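# Bridge three sticks over the blue disc using posts

## Task

Using the three arms (arm1 mounted on the tabletop near x=+0.62, y=+0.00, z=+0.72 m facing +180 degrees; arm2 near x=-0.31, y=+0.54, z=+0.72 facing -60 degrees; arm3 near x=-0.31, y=-0.54, z=+0.72 facing +60 degrees, angles counter-clockwise from +x), place all three sticks so that each stick's centre line, from one end to the other, crosses above the blue disc painted on the table. When finished, no stick may be in contact with the table, every post must still be standing roughly at its original spot, and the arrangement has to stay put without any robot supporting it. Any number of the arms may be used. Finish by opening the grippers and moving the arms out of the way.

## Robot and tools

Setup. Three identical i2rt Big YAM arms, named arm1, arm2 and arm3, are fixed to the table. Each has six revolute joints, a two-finger gripper and a fisheye camera on the wrist. Two room cameras, cam_high and cam_low, are not on any robot. The arm's reach is about 1.0 m from the joint 1 axis. Because each joint moves at its own speed, the hand can sweep a wide, curved path between postures, so watch clearance to the table, posts, sticks and other arms.

Frame. Everything shares one scene frame: origin on the floor, +z up, metres, angles in degrees counter-clockwise from +x. The arm bases sit roughly at z=0.72 (the tabletop). The hand point lies midway between the fingertips; its local z axis runs along the fingers, and the fingers close along its local y axis.

Joints. Every motion is commanded as absolute joint targets, never offsets. Values in radians (gripper in metres); the figure after each range is the tolerance counted as arrived.
- joint1_rad: -2.879 to 2.879, ±0.045. Rotates the whole arm about its base; positive is counter-clockwise viewed from above; 0 points the arm along its base's facing direction.
- joint2_rad: 0 to 3.141, ±0.14. Shoulder; 0 has the upper arm lying back roughly horizontal, larger values lift it and bring it forward.
- joint3_rad: 0 to 3.019, ±0.09. Elbow; 0 is fully folded, larger values straighten it.
- joint4_rad: -1.692 to 1.57, ±0.055. Wrist pitch; positive tips the fingers up.
- joint5_rad: -1.57 to 1.57, ±0.03. Sideways wrist swing; positive goes to the arm's right.
- joint6_rad: -2.094 to 2.094, ±0.035. Hand roll; positive is clockwise when viewed from behind the hand.
- gripper_m: 0 to 0.093, ±0.003. Fingertip gap. Grip force tops out near 50 to 62 N per pad, lower on some grippers.
With joints 1 and 6 at zero and the hand level and forward, the wrist camera rides above the hand looking toward the fingertips.

execute_actions. Argument actions is a list containing one action or nothing. The action is an object keyed by arm name; under each name goes joints, an object mapping joint names to absolute targets. Any subset of arms and joints may appear; all listed motions start at once and may finish at different moments. Joints you omit may still be driving toward an earlier target. Example: {"arm1": {"joints": {"gripper_m": 0.05}}, "arm2": {"joints": {"joint1_rad": 0.3}}}. Optional cameras picks which images to return (arm1_cam_wrist, arm2_cam_wrist, arm3_cam_wrist, cam_high, cam_low, or all); omitted or null gives all, [] gives none. An unknown key, camera name or out-of-range number rejects the whole call and nothing moves. An empty actions list just reports state and images.

wait: seconds from 0 to 10; sends no new command, the simulation simply runs on and the same kind of report comes back.

zoom_image: camera plus region [x0, y0, x1, y1] in pixels of that camera's latest full image, top-left origin, at most 504 by 504. Wrist images are 616x616, room images 504x504.

finished_scene: scene number; ends the scene irreversibly and reports success. Call it only once the sticks rest unsupported and the arms have let go and backed off.

Reading results. Each reply gives robot state, joint_positions and images, with a pictures line listing the cameras in image order. joint_status tells how each commanded joint ended: reached; off_target (stopped short, may still push); contact_stop or time_out (target dropped, holds where it stopped, though a timed-out joint may keep a nearby target within 0.375, 0.375, 0.113, 0.225, 0.075, 0.3 rad for joints 1 to 6 and keep pushing); not_followed (a safety check against self or arm-to-arm collision blocked the targets; the arm may retry them on later actions until it gets acceptable targets or the path clears). A 'joint command not followed' line, often with a cause line, marks that; gripper targets still execute. on_its_own lists joints doing things you did not command, with 'held at' giving the held target, not the actual position. To relieve a joint that keeps pushing, command its reported position. Very small target changes may produce no motion. A loaded joint left holding may sag. If a result reports a stop, later motion calls in that same reply are skipped.

Heat. Holding loads warms motors, even while you are thinking. A MOTOR HOT line appears from 85 °C; at 100 °C that arm goes limp and falls, reported as OVER-TEMPERATURE FAULT, and its unfinished keys show limit_stop_at_motor_heat; resend those targets afterwards. Some heat carries into the next scene.

Cautions. The arms do not stop on contact and can press very hard, so avoid jamming fingers into the table or objects. Never squeeze two arms together; a hard press between robots ends the run, and the collision check ignores fingers, gripper housings and wrist cameras and may react late. Do not knock sticks or posts off the work area or tip the posts; do not drop or slam sticks. Loose objects may occasionally get a brief nudge, so check the layout before finishing. The simulation keeps running during your replies with the last command held.

Each tool is called as a command line: name --argument value for each argument, lists and objects as JSON in quotes; but a table of rows of numbers goes row by row, as --pt "numbers of a row", without its own name.

## Session

execute_actions --actions '[]'

Scene clock: 0.00 s.
Motor temperatures (°C, as the motors report them): arm1=[25 24 25 23 24 23] | arm2=[25 24 22 24 22 23] | arm3=[23 25 23 23 24 22]
arm1.joint_positions: joint1_rad=+0.408 joint2_rad=+0.580 joint3_rad=+1.393 joint4_rad=-1.447 joint5_rad=-0.117 joint6_rad=+0.254 gripper_m=+0.094
arm1.joint_status: not commanded
arm1.hand: x=+0.4390 y=-0.0947 z=+1.2575 quat_wxyz=(+0.197, +0.887, +0.090, -0.408) (m; scene frame)
arm2.joint_positions: joint1_rad=-0.390 joint2_rad=+0.576 joint3_rad=+1.404 joint4_rad=-1.414 joint5_rad=-0.023 joint6_rad=+0.249 gripper_m=+0.095
arm2.joint_status: not commanded
arm2.hand: x=-0.2751 y=+0.3352 z=+1.3398 quat_wxyz=(-0.398, -0.650, -0.595, +0.254) (m; scene frame)
arm3.joint_positions: joint1_rad=-0.451 joint2_rad=+0.582 joint3_rad=+1.358 joint4_rad=-1.165 joint5_rad=+0.282 joint6_rad=-0.075 gripper_m=+0.094
arm3.joint_status: not commanded
arm3.hand: x=-0.0858 y=-0.4321 z=+1.3250 quat_wxyz=(-0.557, +0.218, -0.800, -0.045) (m; scene frame)
pictures: arm1_cam_wrist, arm2_cam_wrist, arm3_cam_wrist, cam_high, cam_low
Images, in order (width x height): arm1_cam_wrist 616x616, arm2_cam_wrist 616x616, arm3_cam_wrist 616x616, cam_high 504x504, cam_low 504x504.

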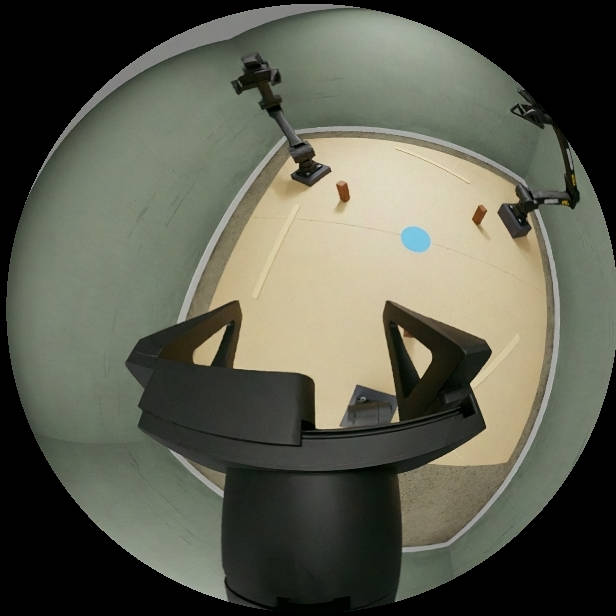

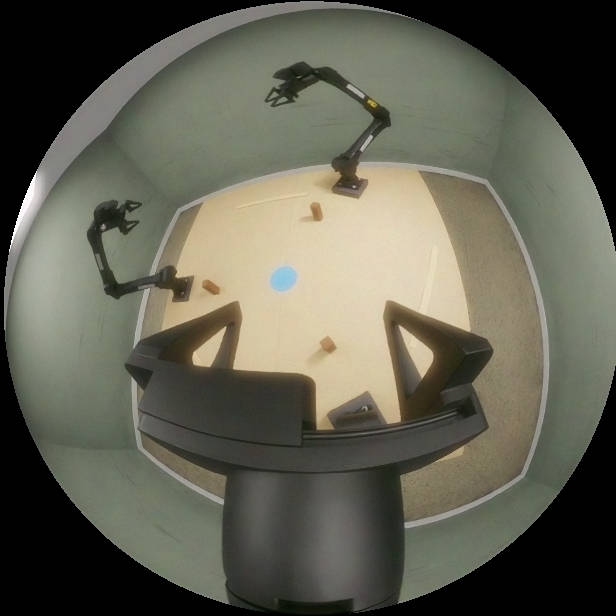

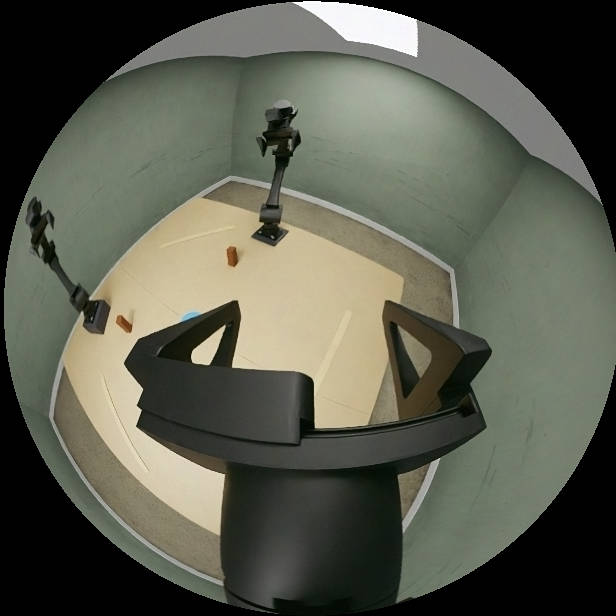

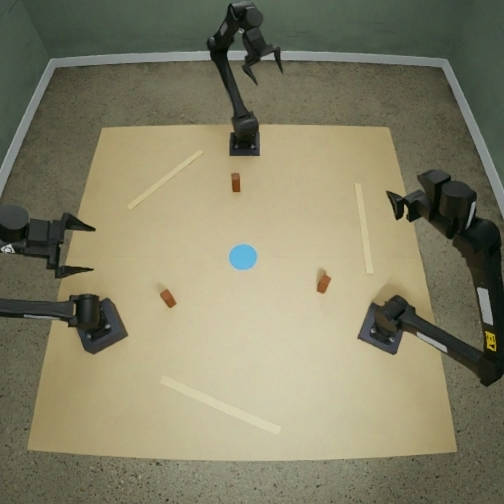

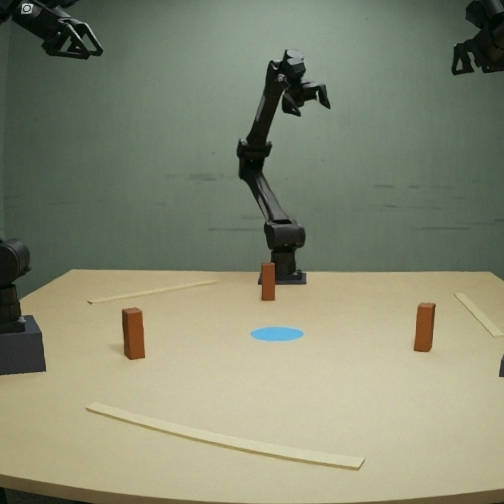

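execute_actions --actions '[{"arm1":{"joints":{"joint1_rad":-1.07,"joint2_rad":1.3,"joint3_rad":1.0,"joint4_rad":-1.27,"joint5_rad":0,"joint6_rad":0}},"arm2":{"joints":{"joint1_rad":-1.07,"joint2_rad":1.6,"joint3_rad":1.4,"joint4_rad":-1.37,"joint5_rad":0,"joint6_rad":0}},"arm3":{"joints":{"joint1_rad":-1.005,"joint2_rad":1.6,"joint3_rad":1.1,"joint4_rad":-1.07,"joint5_rad":0,"joint6_rad":0}}}]'

Scene clock: 2.23 s.
Motor temperatures (°C, as the motors report them): arm1=[25 24 25 23 24 23] | arm2=[25 24 23 24 22 23] | arm3=[23 26 24 23 24 22]
arm1.joint_positions: joint1_rad=-1.070 joint2_rad=+1.294 joint3_rad=+0.981 joint4_rad=-1.277 joint5_rad=-0.002 joint6_rad=+0.009 gripper_m=+0.094
arm1.joint_status: all done
arm1.hand: x=+0.4567 y=+0.3021 z=+0.8787 quat_wxyz=(+0.006, +0.856, -0.516, +0.011) (m; scene frame)
arm2.joint_positions: joint1_rad=-1.077 joint2_rad=+1.612 joint3_rad=+1.390 joint4_rad=-1.374 joint5_rad=-0.001 joint6_rad=+0.008 gripper_m=+0.095
arm2.joint_status: all done
arm2.hand: x=-0.5520 y=+0.1324 z=+0.9778 quat_wxyz=(+0.007, -0.872, -0.490, -0.010) (m; scene frame)
arm3.joint_positions: joint1_rad=-1.009 joint2_rad=+1.597 joint3_rad=+1.089 joint4_rad=-1.087 joint5_rad=+0.003 joint6_rad=-0.009 gripper_m=+0.094
arm3.joint_status: all done
arm3.hand: x=+0.1168 y=-0.4994 z=+0.8261 quat_wxyz=(+0.018, +0.049, -0.999, +0.002) (m; scene frame)
pictures: arm1_cam_wrist, arm2_cam_wrist, arm3_cam_wrist, cam_high, cam_low
Images, in order (width x height): arm1_cam_wrist 616x616, arm2_cam_wrist 616x616, arm3_cam_wrist 616x616, cam_high 504x504, cam_low 504x504.

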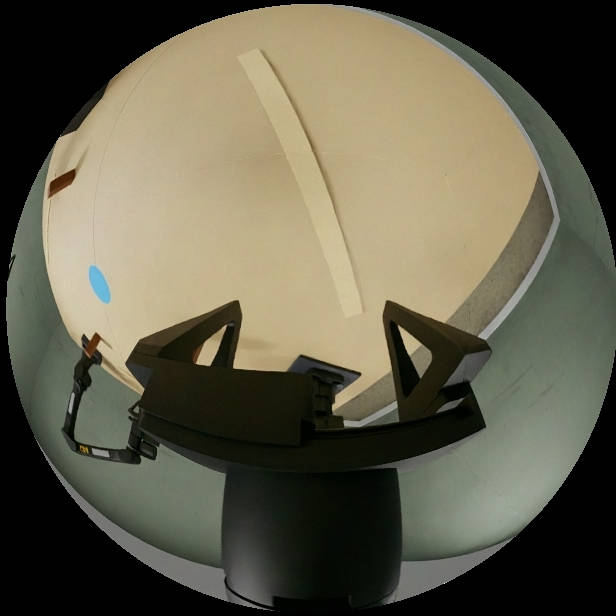

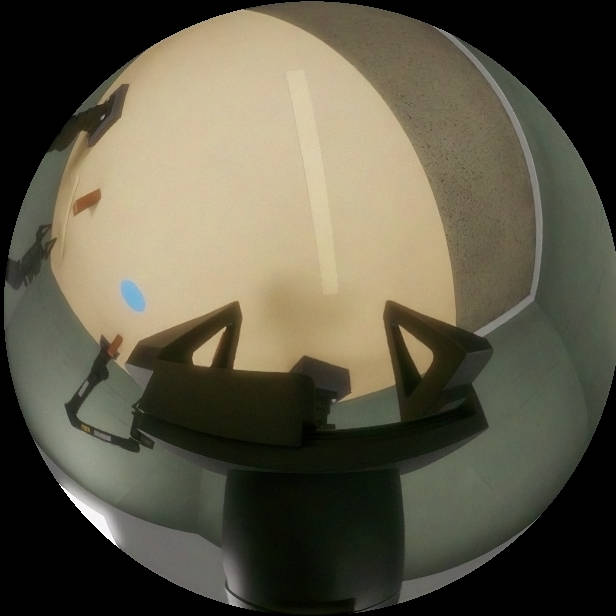

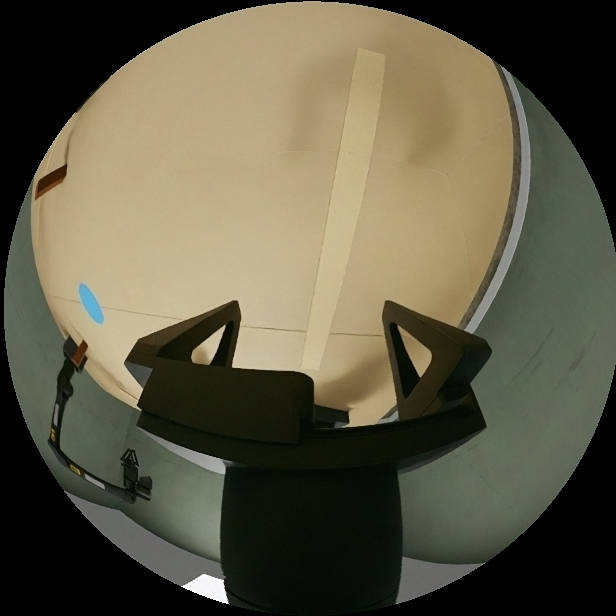

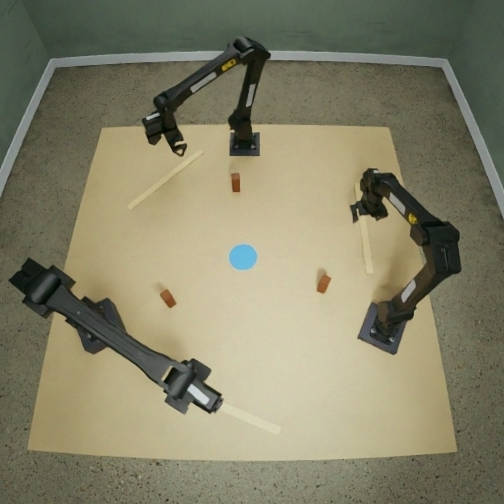

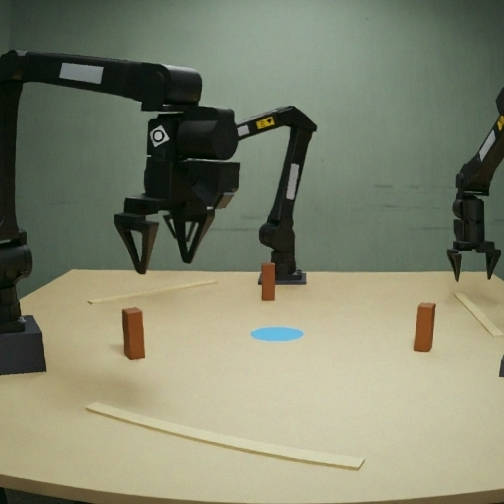

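execute_actions --actions '[{"arm1":{"joints":{"joint1_rad":-1.14,"joint2_rad":1.448,"joint3_rad":0.775,"joint4_rad":-0.88,"joint6_rad":-0.4}},"arm2":{"joints":{"joint1_rad":-1.09,"joint2_rad":1.851,"joint3_rad":1.055,"joint4_rad":-0.76,"joint6_rad":-0.17}},"arm3":{"joints":{"joint1_rad":-1.06,"joint2_rad":1.6,"joint3_rad":0.905,"joint4_rad":-0.86,"joint6_rad":0.08}}}]'

Scene clock: 4.10 s.
Motor temperatures (°C, as the motors report them): arm1=[25 24 26 23 24 23] | arm2=[25 25 23 24 22 23] | arm3=[23 26 24 23 24 22]
arm1.joint_positions: joint1_rad=-1.140 joint2_rad=+1.458 joint3_rad=+0.755 joint4_rad=-0.897 joint5_rad=-0.002 joint6_rad=-0.390 gripper_m=+0.094
arm1.joint_status: all done
arm1.hand: x=+0.4837 y=+0.3017 z=+0.7503 quat_wxyz=(+0.012, +0.929, -0.369, +0.013) (m; scene frame)
arm2.joint_positions: joint1_rad=-1.082 joint2_rad=+1.872 joint3_rad=+1.033 joint4_rad=-0.770 joint5_rad=-0.001 joint6_rad=-0.162 gripper_m=+0.095
arm2.joint_status: all done
arm2.hand: x=-0.5407 y=+0.1566 z=+0.7433 quat_wxyz=(+0.009, -0.828, -0.560, -0.017) (m; scene frame)
arm3.joint_positions: joint1_rad=-1.060 joint2_rad=+1.597 joint3_rad=+0.893 joint4_rad=-0.878 joint5_rad=+0.002 joint6_rad=+0.071 gripper_m=+0.094
arm3.joint_status: all done
arm3.hand: x=+0.0781 y=-0.5225 z=+0.7650 quat_wxyz=(+0.011, -0.016, -1.000, +0.002) (m; scene frame)
pictures: arm1_cam_wrist, arm2_cam_wrist, arm3_cam_wrist, cam_high, cam_low
Images, in order (width x height): arm1_cam_wrist 616x616, arm2_cam_wrist 616x616, arm3_cam_wrist 616x616, cam_high 504x504, cam_low 504x504.

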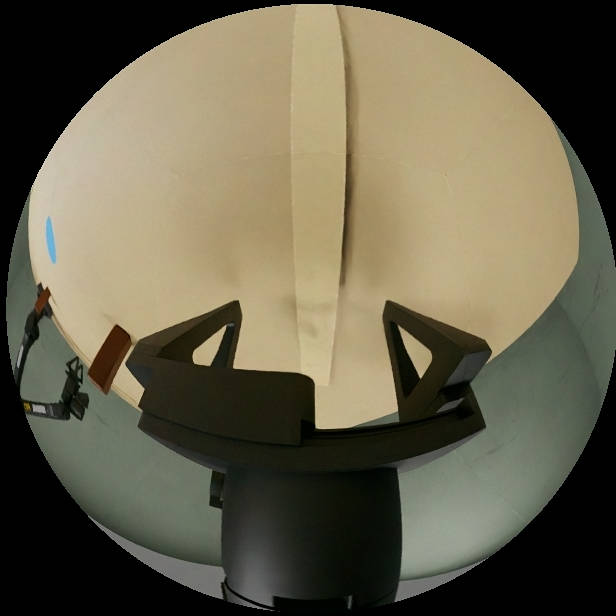

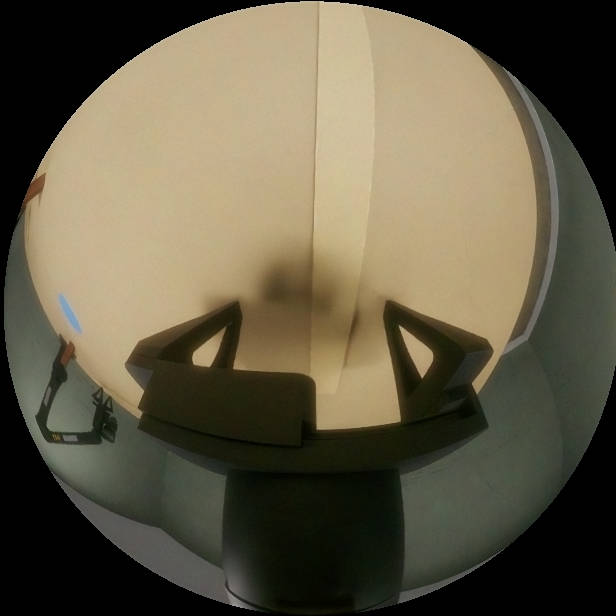

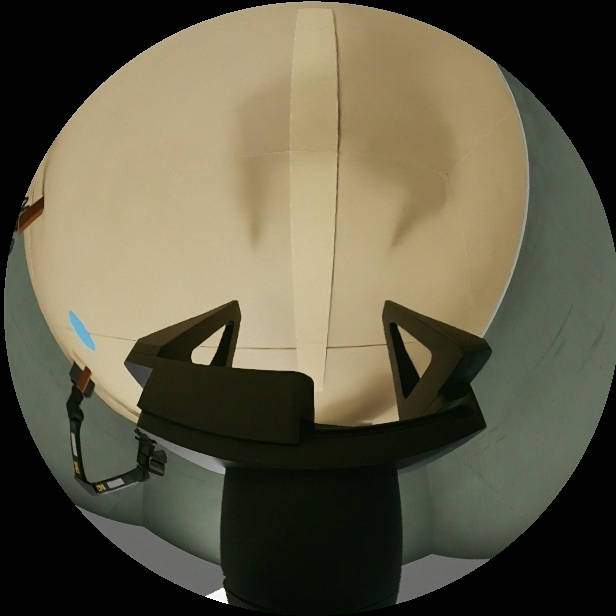

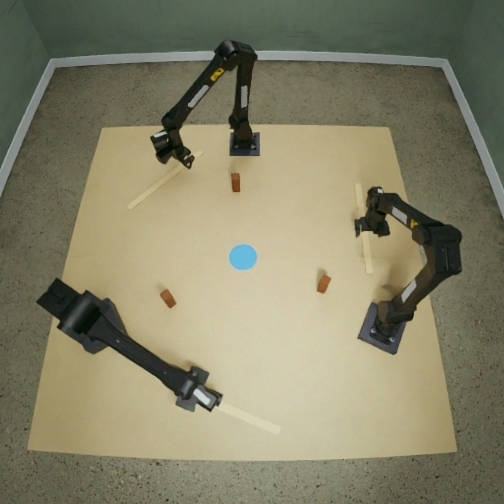

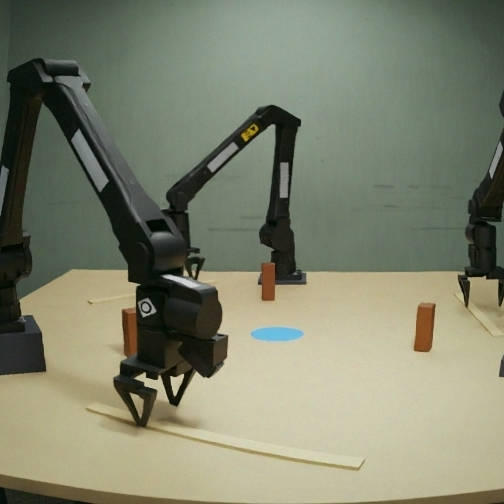

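execute_actions --actions '[{"arm1":{"joints":{"joint2_rad":1.55,"joint4_rad":-0.75}},"arm2":{"joints":{"joint1_rad":-1.125,"joint2_rad":1.905,"joint4_rad":-0.68}},"arm3":{"joints":{"joint2_rad":1.715,"joint4_rad":-0.72}}}]' --cameras '[]'

Scene clock: 4.97 s.
Motor temperatures (°C, as the motors report them): arm1=[25 24 26 23 24 23] | arm2=[25 25 23 24 22 23] | arm3=[23 26 24 23 24 22]
arm1.joint_positions: joint1_rad=-1.138 joint2_rad=+1.524 joint3_rad=+0.759 joint4_rad=-0.777 joint5_rad=+0.000 joint6_rad=-0.394 gripper_m=+0.094
arm1.joint_status: all done
arm1.hand: x=+0.4738 y=+0.3233 z=+0.7302 quat_wxyz=(-0.009, +0.930, -0.367, -0.007) (m; scene frame)
arm2.joint_positions: joint1_rad=-1.126 joint2_rad=+1.899 joint3_rad=+1.033 joint4_rad=-0.691 joint5_rad=-0.001 joint6_rad=-0.163 gripper_m=+0.095
arm2.joint_status: all done
arm2.hand: x=-0.5651 y=+0.1553 z=+0.7316 quat_wxyz=(-0.002, -0.840, -0.542, +0.007) (m; scene frame)
arm3.joint_positions: joint1_rad=-1.063 joint2_rad=+1.693 joint3_rad=+0.898 joint4_rad=-0.745 joint5_rad=-0.003 joint6_rad=+0.071 gripper_m=+0.094
arm3.joint_status: all done
arm3.hand: x=+0.0997 y=-0.5219 z=+0.7302 quat_wxyz=(-0.010, -0.017, -1.000, -0.002) (m; scene frame)
pictures: none
No camera images: the call's "cameras" was empty. Leave "cameras" out to get every camera's image.

execute_actions --actions '[{"arm1":{"joints":{"gripper_m":0}},"arm2":{"joints":{"gripper_m":0}},"arm3":{"joints":{"gripper_m":0}}}]' --cameras '[]'

execute_actions --actions '[{"arm1":{"joints":{"joint2_rad":1.32,"joint3_rad":0.975,"joint4_rad":-1.0}},"arm2":{"joints":{"joint2_rad":1.39,"joint3_rad":0.9,"joint4_rad":-0.845}},"arm3":{"joints":{"joint2_rad":1.405,"joint3_rad":1.03,"joint4_rad":-0.97}}}]' --cameras '["cam_low"]'

execute_actions --actions '[{"arm1":{"joints":{"joint1_rad":-0.18,"joint6_rad":-0.1}},"arm2":{"joints":{"joint1_rad":-0.19,"joint6_rad":-0.1}},"arm3":{"joints":{"joint1_rad":-0.235,"joint6_rad":-0.08}}}]'

Scene clock: 6.30 s.
Motor temperatures (°C, as the motors report them): arm1=[25 24 26 23 24 23] | arm2=[25 25 23 24 22 23] | arm3=[23 26 24 23 24 22]
arm1.joint_positions: joint1_rad=-1.138 joint2_rad=+1.524 joint3_rad=+0.759 joint4_rad=-0.770 joint5_rad=-0.002 joint6_rad=-0.394 gripper_m=+0.027
arm1.joint_status: gripper_m off_target (ended at +0.027, target +0.000)
arm1.hand: x=+0.4728 y=+0.3248 z=+0.7303 quat_wxyz=(-0.011, +0.930, -0.366, -0.010) (m; scene frame)
arm2.joint_positions: joint1_rad=-1.126 joint2_rad=+1.899 joint3_rad=+1.033 joint4_rad=-0.691 joint5_rad=-0.001 joint6_rad=-0.164 gripper_m=+0.027
arm2.joint_status: gripper_m off_target (ended at +0.027, target +0.000)
arm2.hand: x=-0.5650 y=+0.1552 z=+0.7316 quat_wxyz=(-0.002, -0.840, -0.542, +0.007) (m; scene frame)
arm3.joint_positions: joint1_rad=-1.063 joint2_rad=+1.693 joint3_rad=+0.898 joint4_rad=-0.737 joint5_rad=-0.003 joint6_rad=+0.072 gripper_m=+0.027
arm3.joint_status: gripper_m off_target (ended at +0.027, target +0.000)
arm3.hand: x=+0.1017 y=-0.5218 z=+0.7301 quat_wxyz=(-0.014, -0.018, -1.000, -0.002) (m; scene frame)
pictures: none
No camera images: the call's "cameras" was empty. Leave "cameras" out to get every camera's image.

Scene clock: 7.53 s.
Motor temperatures (°C, as the motors report them): arm1=[25 24 26 23 24 23] | arm2=[25 25 24 24 22 23] | arm3=[23 26 25 23 24 22]
arm1.joint_positions: joint1_rad=-1.138 joint2_rad=+1.308 joint3_rad=+0.964 joint4_rad=-0.984 joint5_rad=-0.002 joint6_rad=-0.394 gripper_m=+0.027
arm1.joint_status: all done
arm1.hand: x=+0.4509 y=+0.3717 z=+0.8745 quat_wxyz=(-0.082, +0.924, -0.364, -0.084) (m; scene frame)
arm2.joint_positions: joint1_rad=-1.126 joint2_rad=+1.385 joint3_rad=+0.884 joint4_rad=-0.842 joint5_rad=-0.001 joint6_rad=-0.164 gripper_m=+0.027
arm2.joint_status: all done
arm2.hand: x=-0.5371 y=+0.1966 z=+0.8935 quat_wxyz=(-0.045, -0.834, -0.539, +0.105) (m; scene frame)
arm3.joint_positions: joint1_rad=-1.063 joint2_rad=+1.393 joint3_rad=+1.004 joint4_rad=-0.955 joint5_rad=-0.003 joint6_rad=+0.072 gripper_m=+0.027
arm3.joint_status: all done
arm3.hand: x=+0.1217 y=-0.5210 z=+0.8812 quat_wxyz=(-0.107, -0.017, -0.994, -0.007) (m; scene frame)
pictures: cam_low
Images, in order (width x height): cam_low 504x504.

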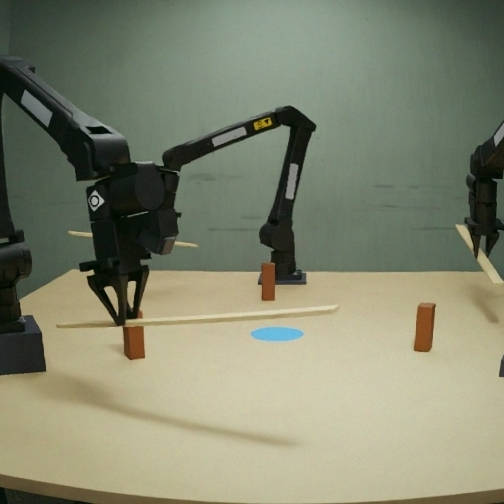

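Scene clock: 9.00 s.
Motor temperatures (°C, as the motors report them): arm1=[25 24 26 23 24 23] | arm2=[25 25 24 24 22 23] | arm3=[23 26 25 23 24 22]
arm1.joint_positions: joint1_rad=-0.180 joint2_rad=+1.308 joint3_rad=+0.964 joint4_rad=-0.984 joint5_rad=-0.001 joint6_rad=-0.110 gripper_m=+0.027
arm1.joint_status: all done
arm1.hand: x=+0.2188 y=+0.0763 z=+0.8745 quat_wxyz=(-0.015, +0.992, -0.038, -0.117) (m; scene frame)
arm2.joint_positions: joint1_rad=-0.187 joint2_rad=+1.386 joint3_rad=+0.884 joint4_rad=-0.842 joint5_rad=-0.001 joint6_rad=-0.108 gripper_m=+0.027
arm2.joint_status: all done
arm2.hand: x=-0.1692 y=+0.1526 z=+0.8922 quat_wxyz=(-0.088, -0.524, -0.844, +0.070) (m; scene frame)
arm3.joint_positions: joint1_rad=-0.234 joint2_rad=+1.394 joint3_rad=+1.004 joint4_rad=-0.955 joint5_rad=+0.000 joint6_rad=-0.072 gripper_m=+0.027
arm3.joint_status: all done
arm3.hand: x=-0.0290 y=-0.2093 z=+0.8823 quat_wxyz=(-0.099, +0.449, -0.887, -0.046) (m; scene frame)
pictures: arm1_cam_wrist, arm2_cam_wrist, arm3_cam_wrist, cam_high, cam_low
Images, in order (width x height): arm1_cam_wrist 616x616, arm2_cam_wrist 616x616, arm3_cam_wrist 616x616, cam_high 504x504, cam_low 504x504.

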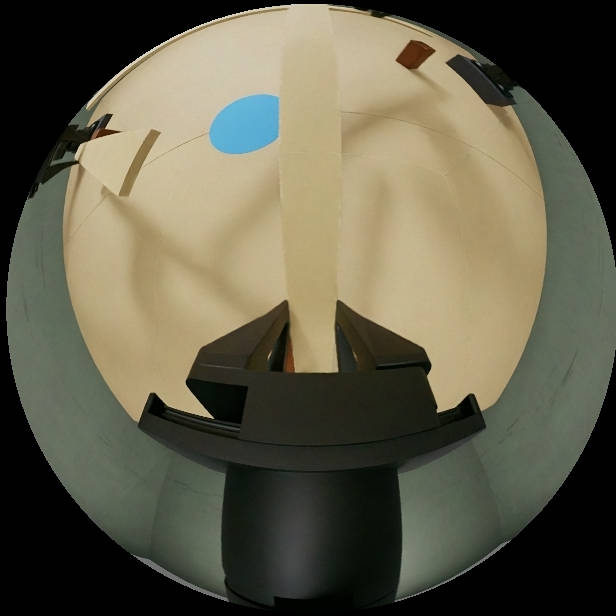

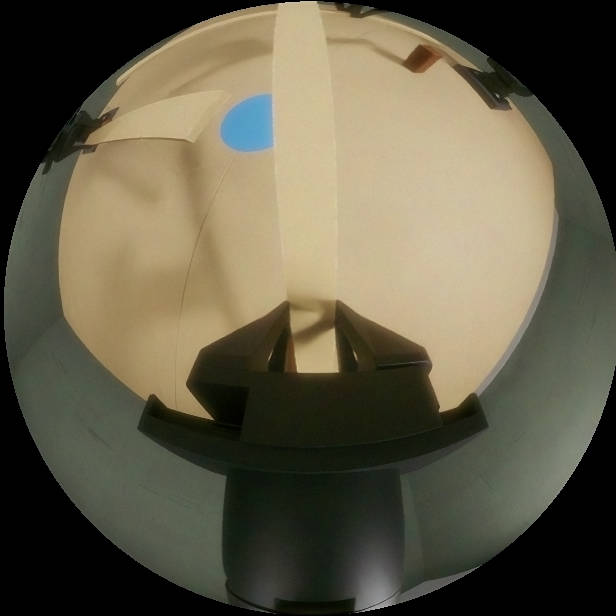

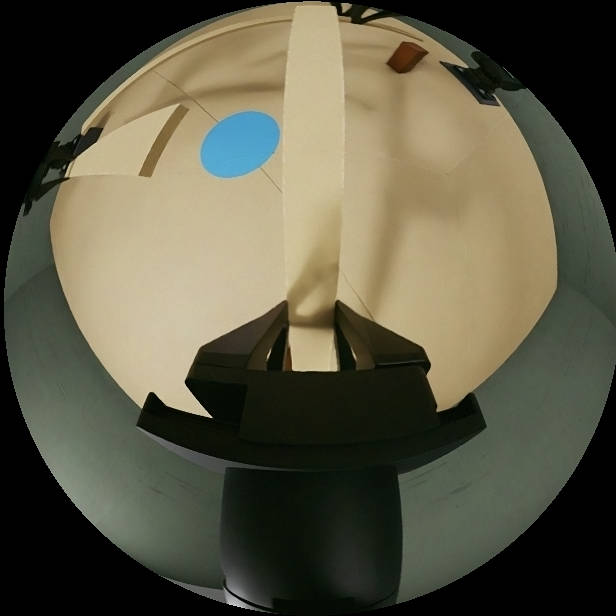

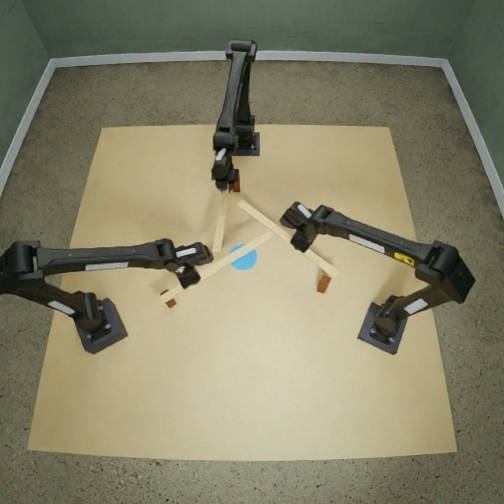

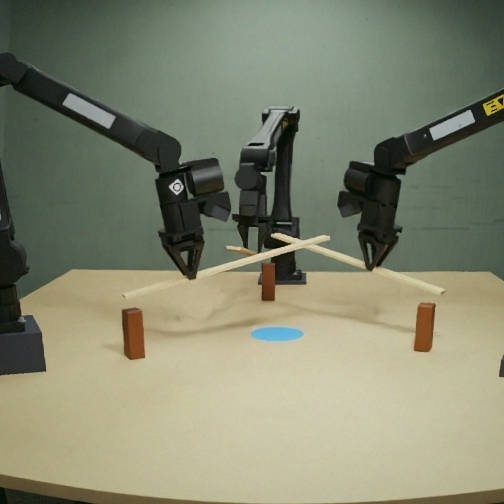

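execute_actions --actions '[{"arm2":{"joints":{"joint3_rad":0.845,"joint4_rad":-0.775}}}]' --cameras '[]'

execute_actions --actions '[{"arm1":{"joints":{"joint1_rad":-0.075}},"arm2":{"joints":{"joint1_rad":-0.09}},"arm3":{"joints":{"joint1_rad":-0.13}}}]'

Scene clock: 9.97 s.
Motor temperatures (°C, as the motors report them): arm1=[25 24 27 23 24 23] | arm2=[25 25 24 24 22 23] | arm3=[23 26 25 23 24 22]
arm1.joint_positions: joint1_rad=-0.180 joint2_rad=+1.308 joint3_rad=+0.964 joint4_rad=-0.984 joint5_rad=-0.001 joint6_rad=-0.109 gripper_m=+0.027
arm1.joint_status: not commanded
arm1.hand: x=+0.2188 y=+0.0763 z=+0.8745 quat_wxyz=(-0.015, +0.992, -0.038, -0.117) (m; scene frame)
arm2.joint_positions: joint1_rad=-0.187 joint2_rad=+1.387 joint3_rad=+0.841 joint4_rad=-0.792 joint5_rad=-0.001 joint6_rad=-0.108 gripper_m=+0.027
arm2.joint_status: all done
arm2.hand: x=-0.1714 y=+0.1587 z=+0.8782 quat_wxyz=(-0.091, -0.524, -0.844, +0.072) (m; scene frame)
arm3.joint_positions: joint1_rad=-0.234 joint2_rad=+1.394 joint3_rad=+1.004 joint4_rad=-0.955 joint5_rad=+0.000 joint6_rad=-0.072 gripper_m=+0.027
arm3.joint_status: not commanded
arm3.hand: x=-0.0290 y=-0.2093 z=+0.8823 quat_wxyz=(-0.099, +0.449, -0.887, -0.046) (m; scene frame)
pictures: none
No camera images: the call's "cameras" was empty. Leave "cameras" out to get every camera's image.

Scene clock: 10.73 s.
Motor temperatures (°C, as the motors report them): arm1=[25 24 27 23 24 23] | arm2=[25 25 24 24 22 23] | arm3=[23 26 25 23 24 22]
arm1.joint_positions: joint1_rad=-0.075 joint2_rad=+1.308 joint3_rad=+0.964 joint4_rad=-0.984 joint5_rad=+0.000 joint6_rad=-0.094 gripper_m=+0.027
arm1.joint_status: all done
arm1.hand: x=+0.2131 y=+0.0339 z=+0.8746 quat_wxyz=(-0.008, +0.993, +0.006, -0.118) (m; scene frame)
arm2.joint_positions: joint1_rad=-0.087 joint2_rad=+1.387 joint3_rad=+0.841 joint4_rad=-0.790 joint5_rad=+0.001 joint6_rad=-0.094 gripper_m=+0.027
arm2.joint_status: all done
arm2.hand: x=-0.1348 y=+0.1739 z=+0.8782 quat_wxyz=(-0.095, -0.487, -0.865, +0.068) (m; scene frame)
arm3.joint_positions: joint1_rad=-0.128 joint2_rad=+1.394 joint3_rad=+1.004 joint4_rad=-0.956 joint5_rad=+0.002 joint6_rad=-0.065 gripper_m=+0.027
arm3.joint_status: all done
arm3.hand: x=-0.0648 y=-0.1821 z=+0.8826 quat_wxyz=(-0.097, +0.491, -0.864, -0.051) (m; scene frame)
pictures: arm1_cam_wrist, arm2_cam_wrist, arm3_cam_wrist, cam_high, cam_low
Images, in order (width x height): arm1_cam_wrist 616x616, arm2_cam_wrist 616x616, arm3_cam_wrist 616x616, cam_high 504x504, cam_low 504x504.

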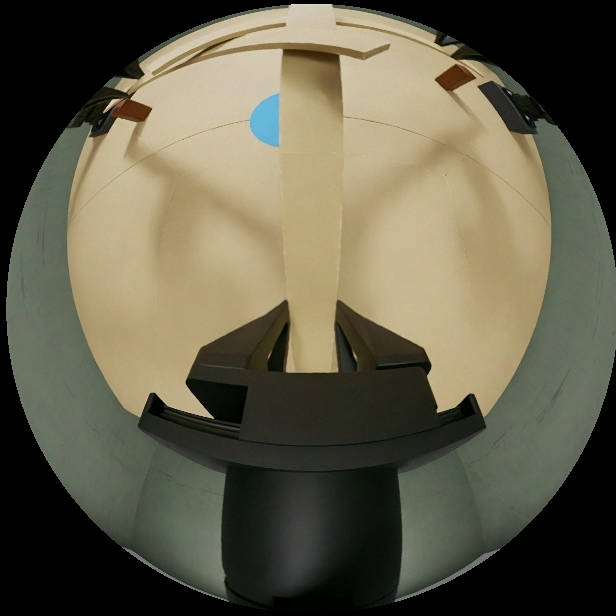

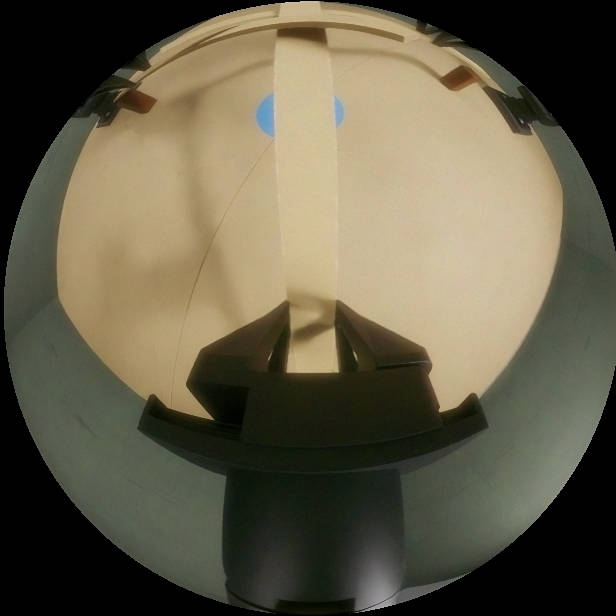

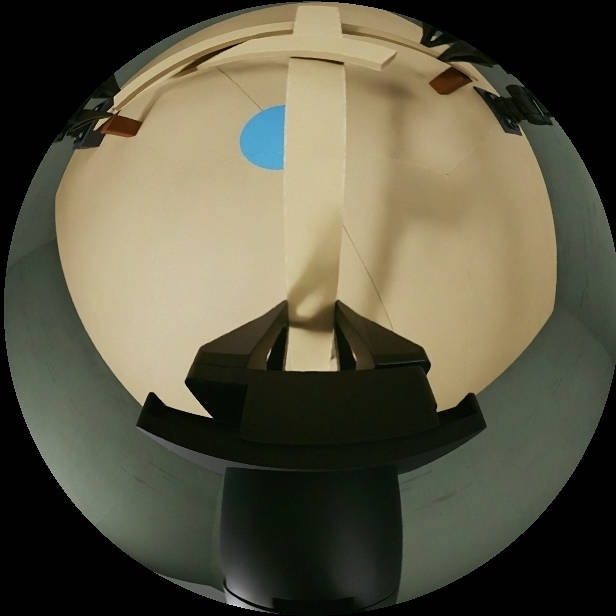

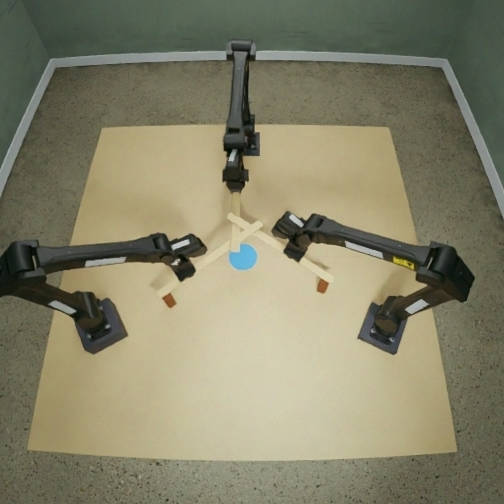

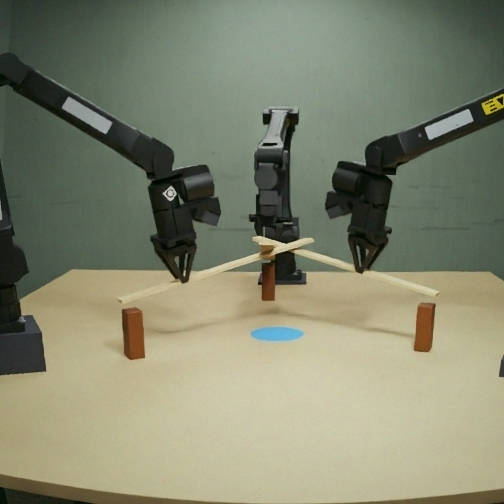

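execute_actions --actions '[{"arm1":{"joints":{"joint2_rad":1.375}},"arm2":{"joints":{"joint2_rad":1.45,"joint1_rad":-0.11,"joint6_rad":-0.05}},"arm3":{"joints":{"joint2_rad":1.47,"joint1_rad":-0.105,"joint6_rad":-0.12}}}]'

zoom_image --camera "cam_low" --region '[100,200,460,370]'

Scene clock: 11.80 s.
Motor temperatures (°C, as the motors report them): arm1=[25 24 27 23 24 23] | arm2=[25 25 24 24 22 23] | arm3=[23 26 26 23 24 22]
arm1.joint_positions: joint1_rad=-0.075 joint2_rad=+1.364 joint3_rad=+0.964 joint4_rad=-0.984 joint5_rad=+0.000 joint6_rad=-0.093 gripper_m=+0.027
arm1.joint_status: all done
arm1.hand: x=+0.2130 y=+0.0338 z=+0.8528 quat_wxyz=(-0.006, +0.996, +0.006, -0.090) (m; scene frame)
arm2.joint_positions: joint1_rad=-0.105 joint2_rad=+1.455 joint3_rad=+0.841 joint4_rad=-0.789 joint5_rad=+0.000 joint6_rad=-0.063 gripper_m=+0.027
arm2.joint_status: all done
arm2.hand: x=-0.1428 y=+0.1747 z=+0.8524 quat_wxyz=(-0.068, -0.510, -0.856, +0.048) (m; scene frame)
arm3.joint_positions: joint1_rad=-0.122 joint2_rad=+1.463 joint3_rad=+1.004 joint4_rad=-0.956 joint5_rad=+0.003 joint6_rad=-0.087 gripper_m=+0.027
arm3.joint_status: all done
arm3.hand: x=-0.0679 y=-0.1817 z=+0.8543 quat_wxyz=(-0.066, +0.505, -0.860, -0.034) (m; scene frame)
pictures: arm1_cam_wrist, arm2_cam_wrist, arm3_cam_wrist, cam_high, cam_low
Images, in order (width x height): arm1_cam_wrist 616x616, arm2_cam_wrist 616x616, arm3_cam_wrist 616x616, cam_high 504x504, cam_low 504x504.

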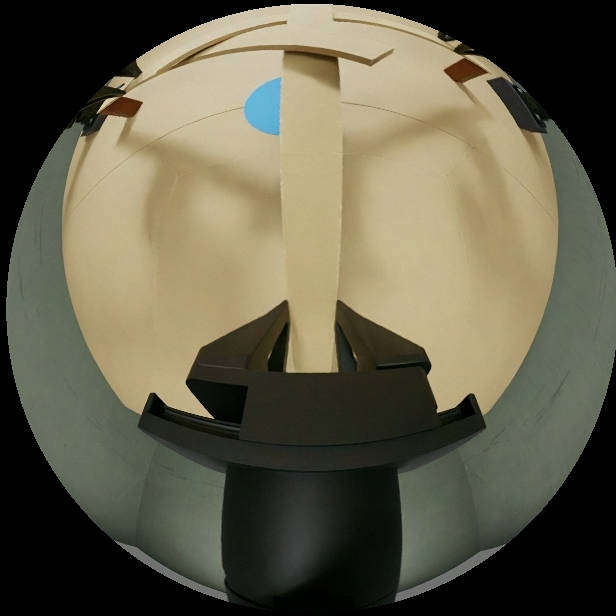

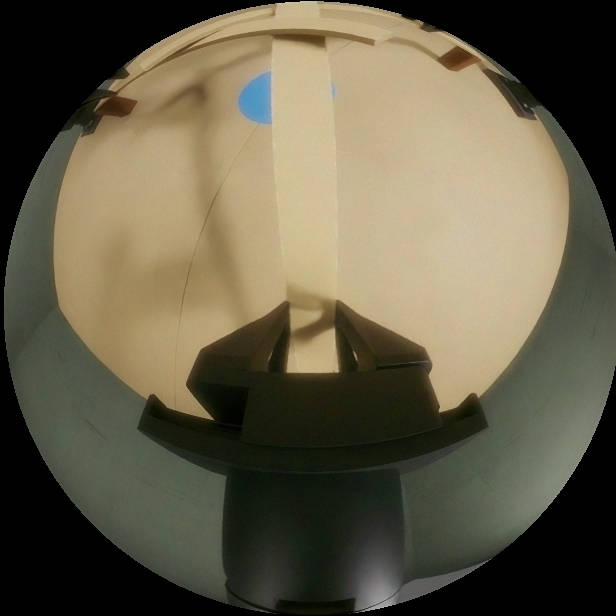

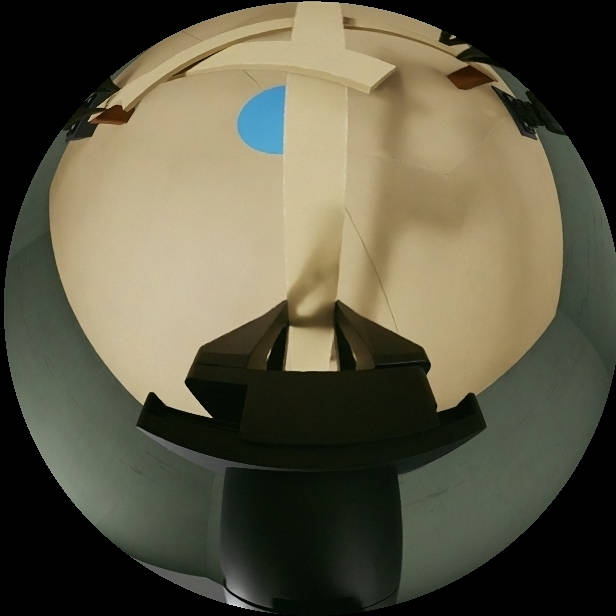

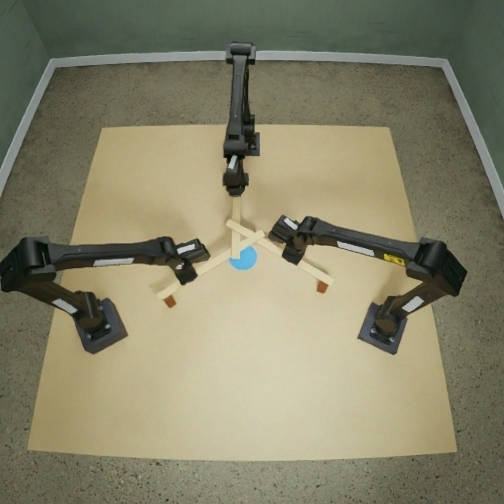

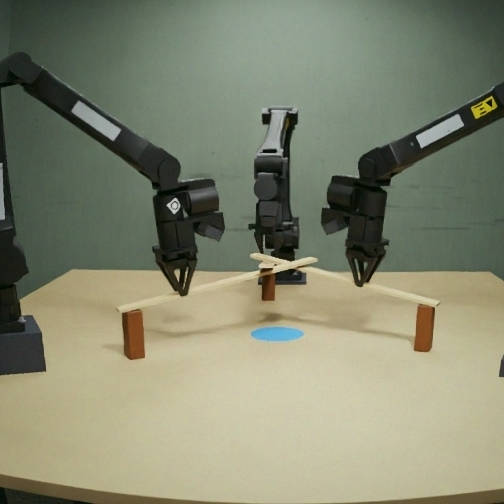

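Region (100, 200, 460, 370) of cam_low's 504x504 image, scaled by 1.400, with more detail than that image has; it fills the top 238 rows of this view, and the rest is white.

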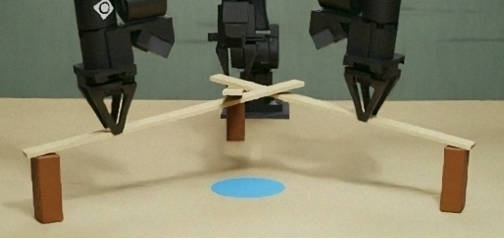

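Seated; release.

execute_actions --actions '[{"arm1":{"joints":{"gripper_m":0.07}},"arm2":{"joints":{"gripper_m":0.07}},"arm3":{"joints":{"gripper_m":0.07}}}]' --cameras '[]'

execute_actions --actions '[{"arm1":{"joints":{"joint2_rad":0.8}},"arm2":{"joints":{"joint2_rad":0.8}},"arm3":{"joints":{"joint2_rad":0.8}}}]'

finished_scene --scene 1

Scene clock: 12.73 s.
Motor temperatures (°C, as the motors report them): arm1=[25 24 27 23 24 23] | arm2=[25 25 24 24 23 23] | arm3=[23 26 26 23 24 22]
arm1.joint_positions: joint1_rad=-0.075 joint2_rad=+1.364 joint3_rad=+0.964 joint4_rad=-0.984 joint5_rad=+0.000 joint6_rad=-0.093 gripper_m=+0.070
arm1.joint_status: all done
arm1.hand: x=+0.2130 y=+0.0338 z=+0.8528 quat_wxyz=(-0.006, +0.996, +0.006, -0.090) (m; scene frame)
arm2.joint_positions: joint1_rad=-0.105 joint2_rad=+1.455 joint3_rad=+0.841 joint4_rad=-0.788 joint5_rad=+0.000 joint6_rad=-0.058 gripper_m=+0.070
arm2.joint_status: all done
arm2.hand: x=-0.1427 y=+0.1746 z=+0.8524 quat_wxyz=(-0.069, -0.512, -0.855, +0.048) (m; scene frame)
arm3.joint_positions: joint1_rad=-0.114 joint2_rad=+1.463 joint3_rad=+1.004 joint4_rad=-0.956 joint5_rad=+0.003 joint6_rad=-0.111 gripper_m=+0.070
arm3.joint_status: all done
arm3.hand: x=-0.0709 y=-0.1797 z=+0.8543 quat_wxyz=(-0.066, +0.519, -0.851, -0.034) (m; scene frame)
pictures: none
No camera images: the call's "cameras" was empty. Leave "cameras" out to get every camera's image.

Scene clock: 14.07 s.
Motor temperatures (°C, as the motors report them): arm1=[25 24 27 23 24 23] | arm2=[25 25 24 24 23 23] | arm3=[23 26 26 23 24 22]
arm1.joint_positions: joint1_rad=-0.075 joint2_rad=+0.789 joint3_rad=+0.964 joint4_rad=-0.984 joint5_rad=+0.000 joint6_rad=-0.093 gripper_m=+0.070
arm1.joint_status: all done
arm1.hand: x=+0.2704 y=+0.0300 z=+1.0641 quat_wxyz=(-0.030, +0.929, +0.005, -0.368) (m; scene frame)
arm2.joint_positions: joint1_rad=-0.105 joint2_rad=+0.793 joint3_rad=+0.841 joint4_rad=-0.788 joint5_rad=+0.000 joint6_rad=-0.058 gripper_m=+0.070
arm2.joint_status: all done
arm2.hand: x=-0.1553 y=+0.2030 z=+1.1009 quat_wxyz=(-0.333, -0.470, -0.785, +0.228) (m; scene frame)
arm3.joint_positions: joint1_rad=-0.114 joint2_rad=+0.789 joint3_rad=+1.004 joint4_rad=-0.956 joint5_rad=+0.003 joint6_rad=-0.111 gripper_m=+0.070
arm3.joint_status: all done
arm3.hand: x=-0.1074 y=-0.2390 z=+1.1155 quat_wxyz=(-0.361, +0.476, -0.783, -0.172) (m; scene frame)
pictures: arm1_cam_wrist, arm2_cam_wrist, arm3_cam_wrist, cam_high, cam_low
Images, in order (width x height): arm1_cam_wrist 616x616, arm2_cam_wrist 616x616, arm3_cam_wrist 616x616, cam_high 504x504, cam_low 504x504.

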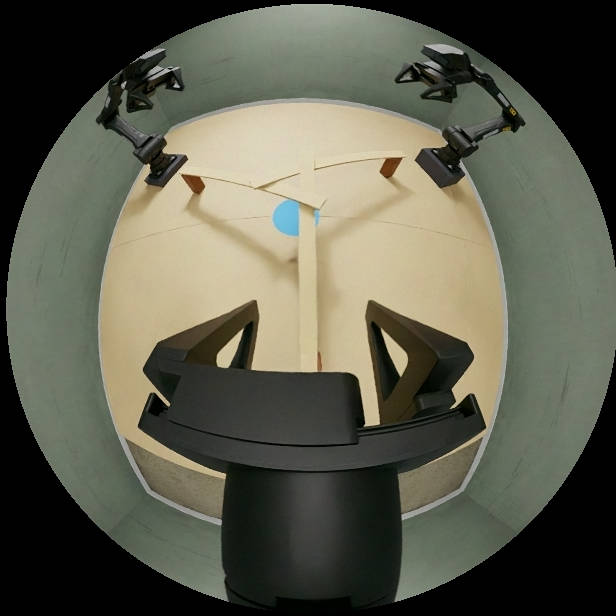

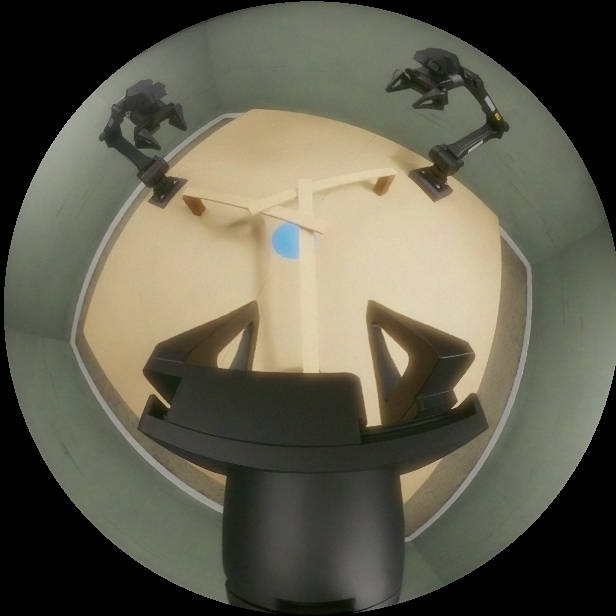

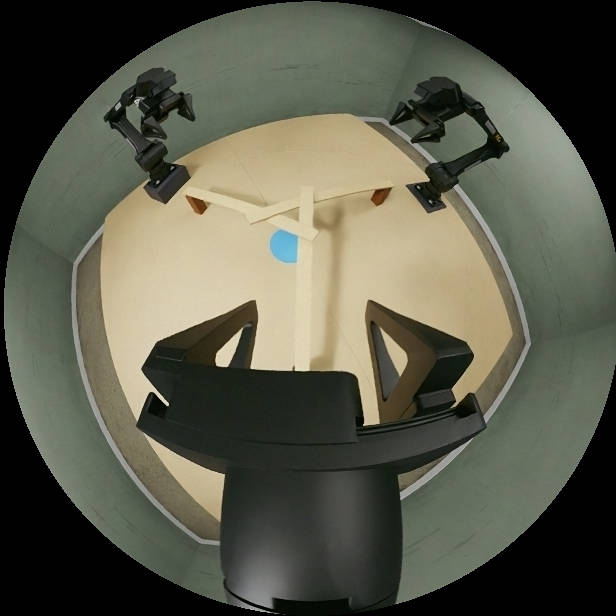

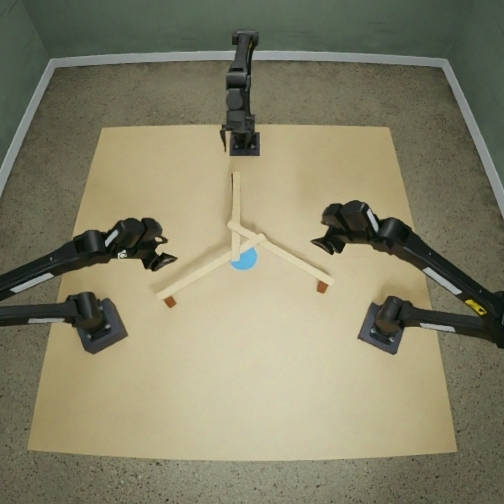

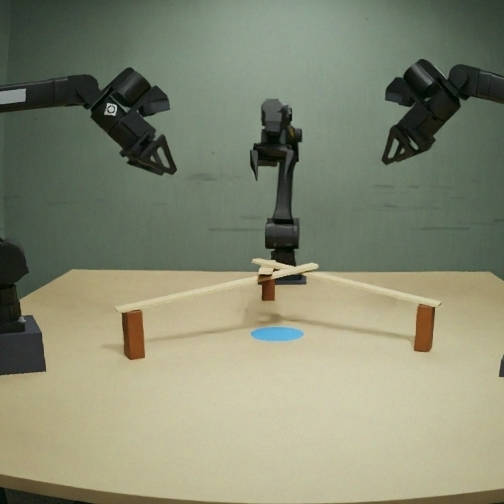

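The scene is finished: the task was done.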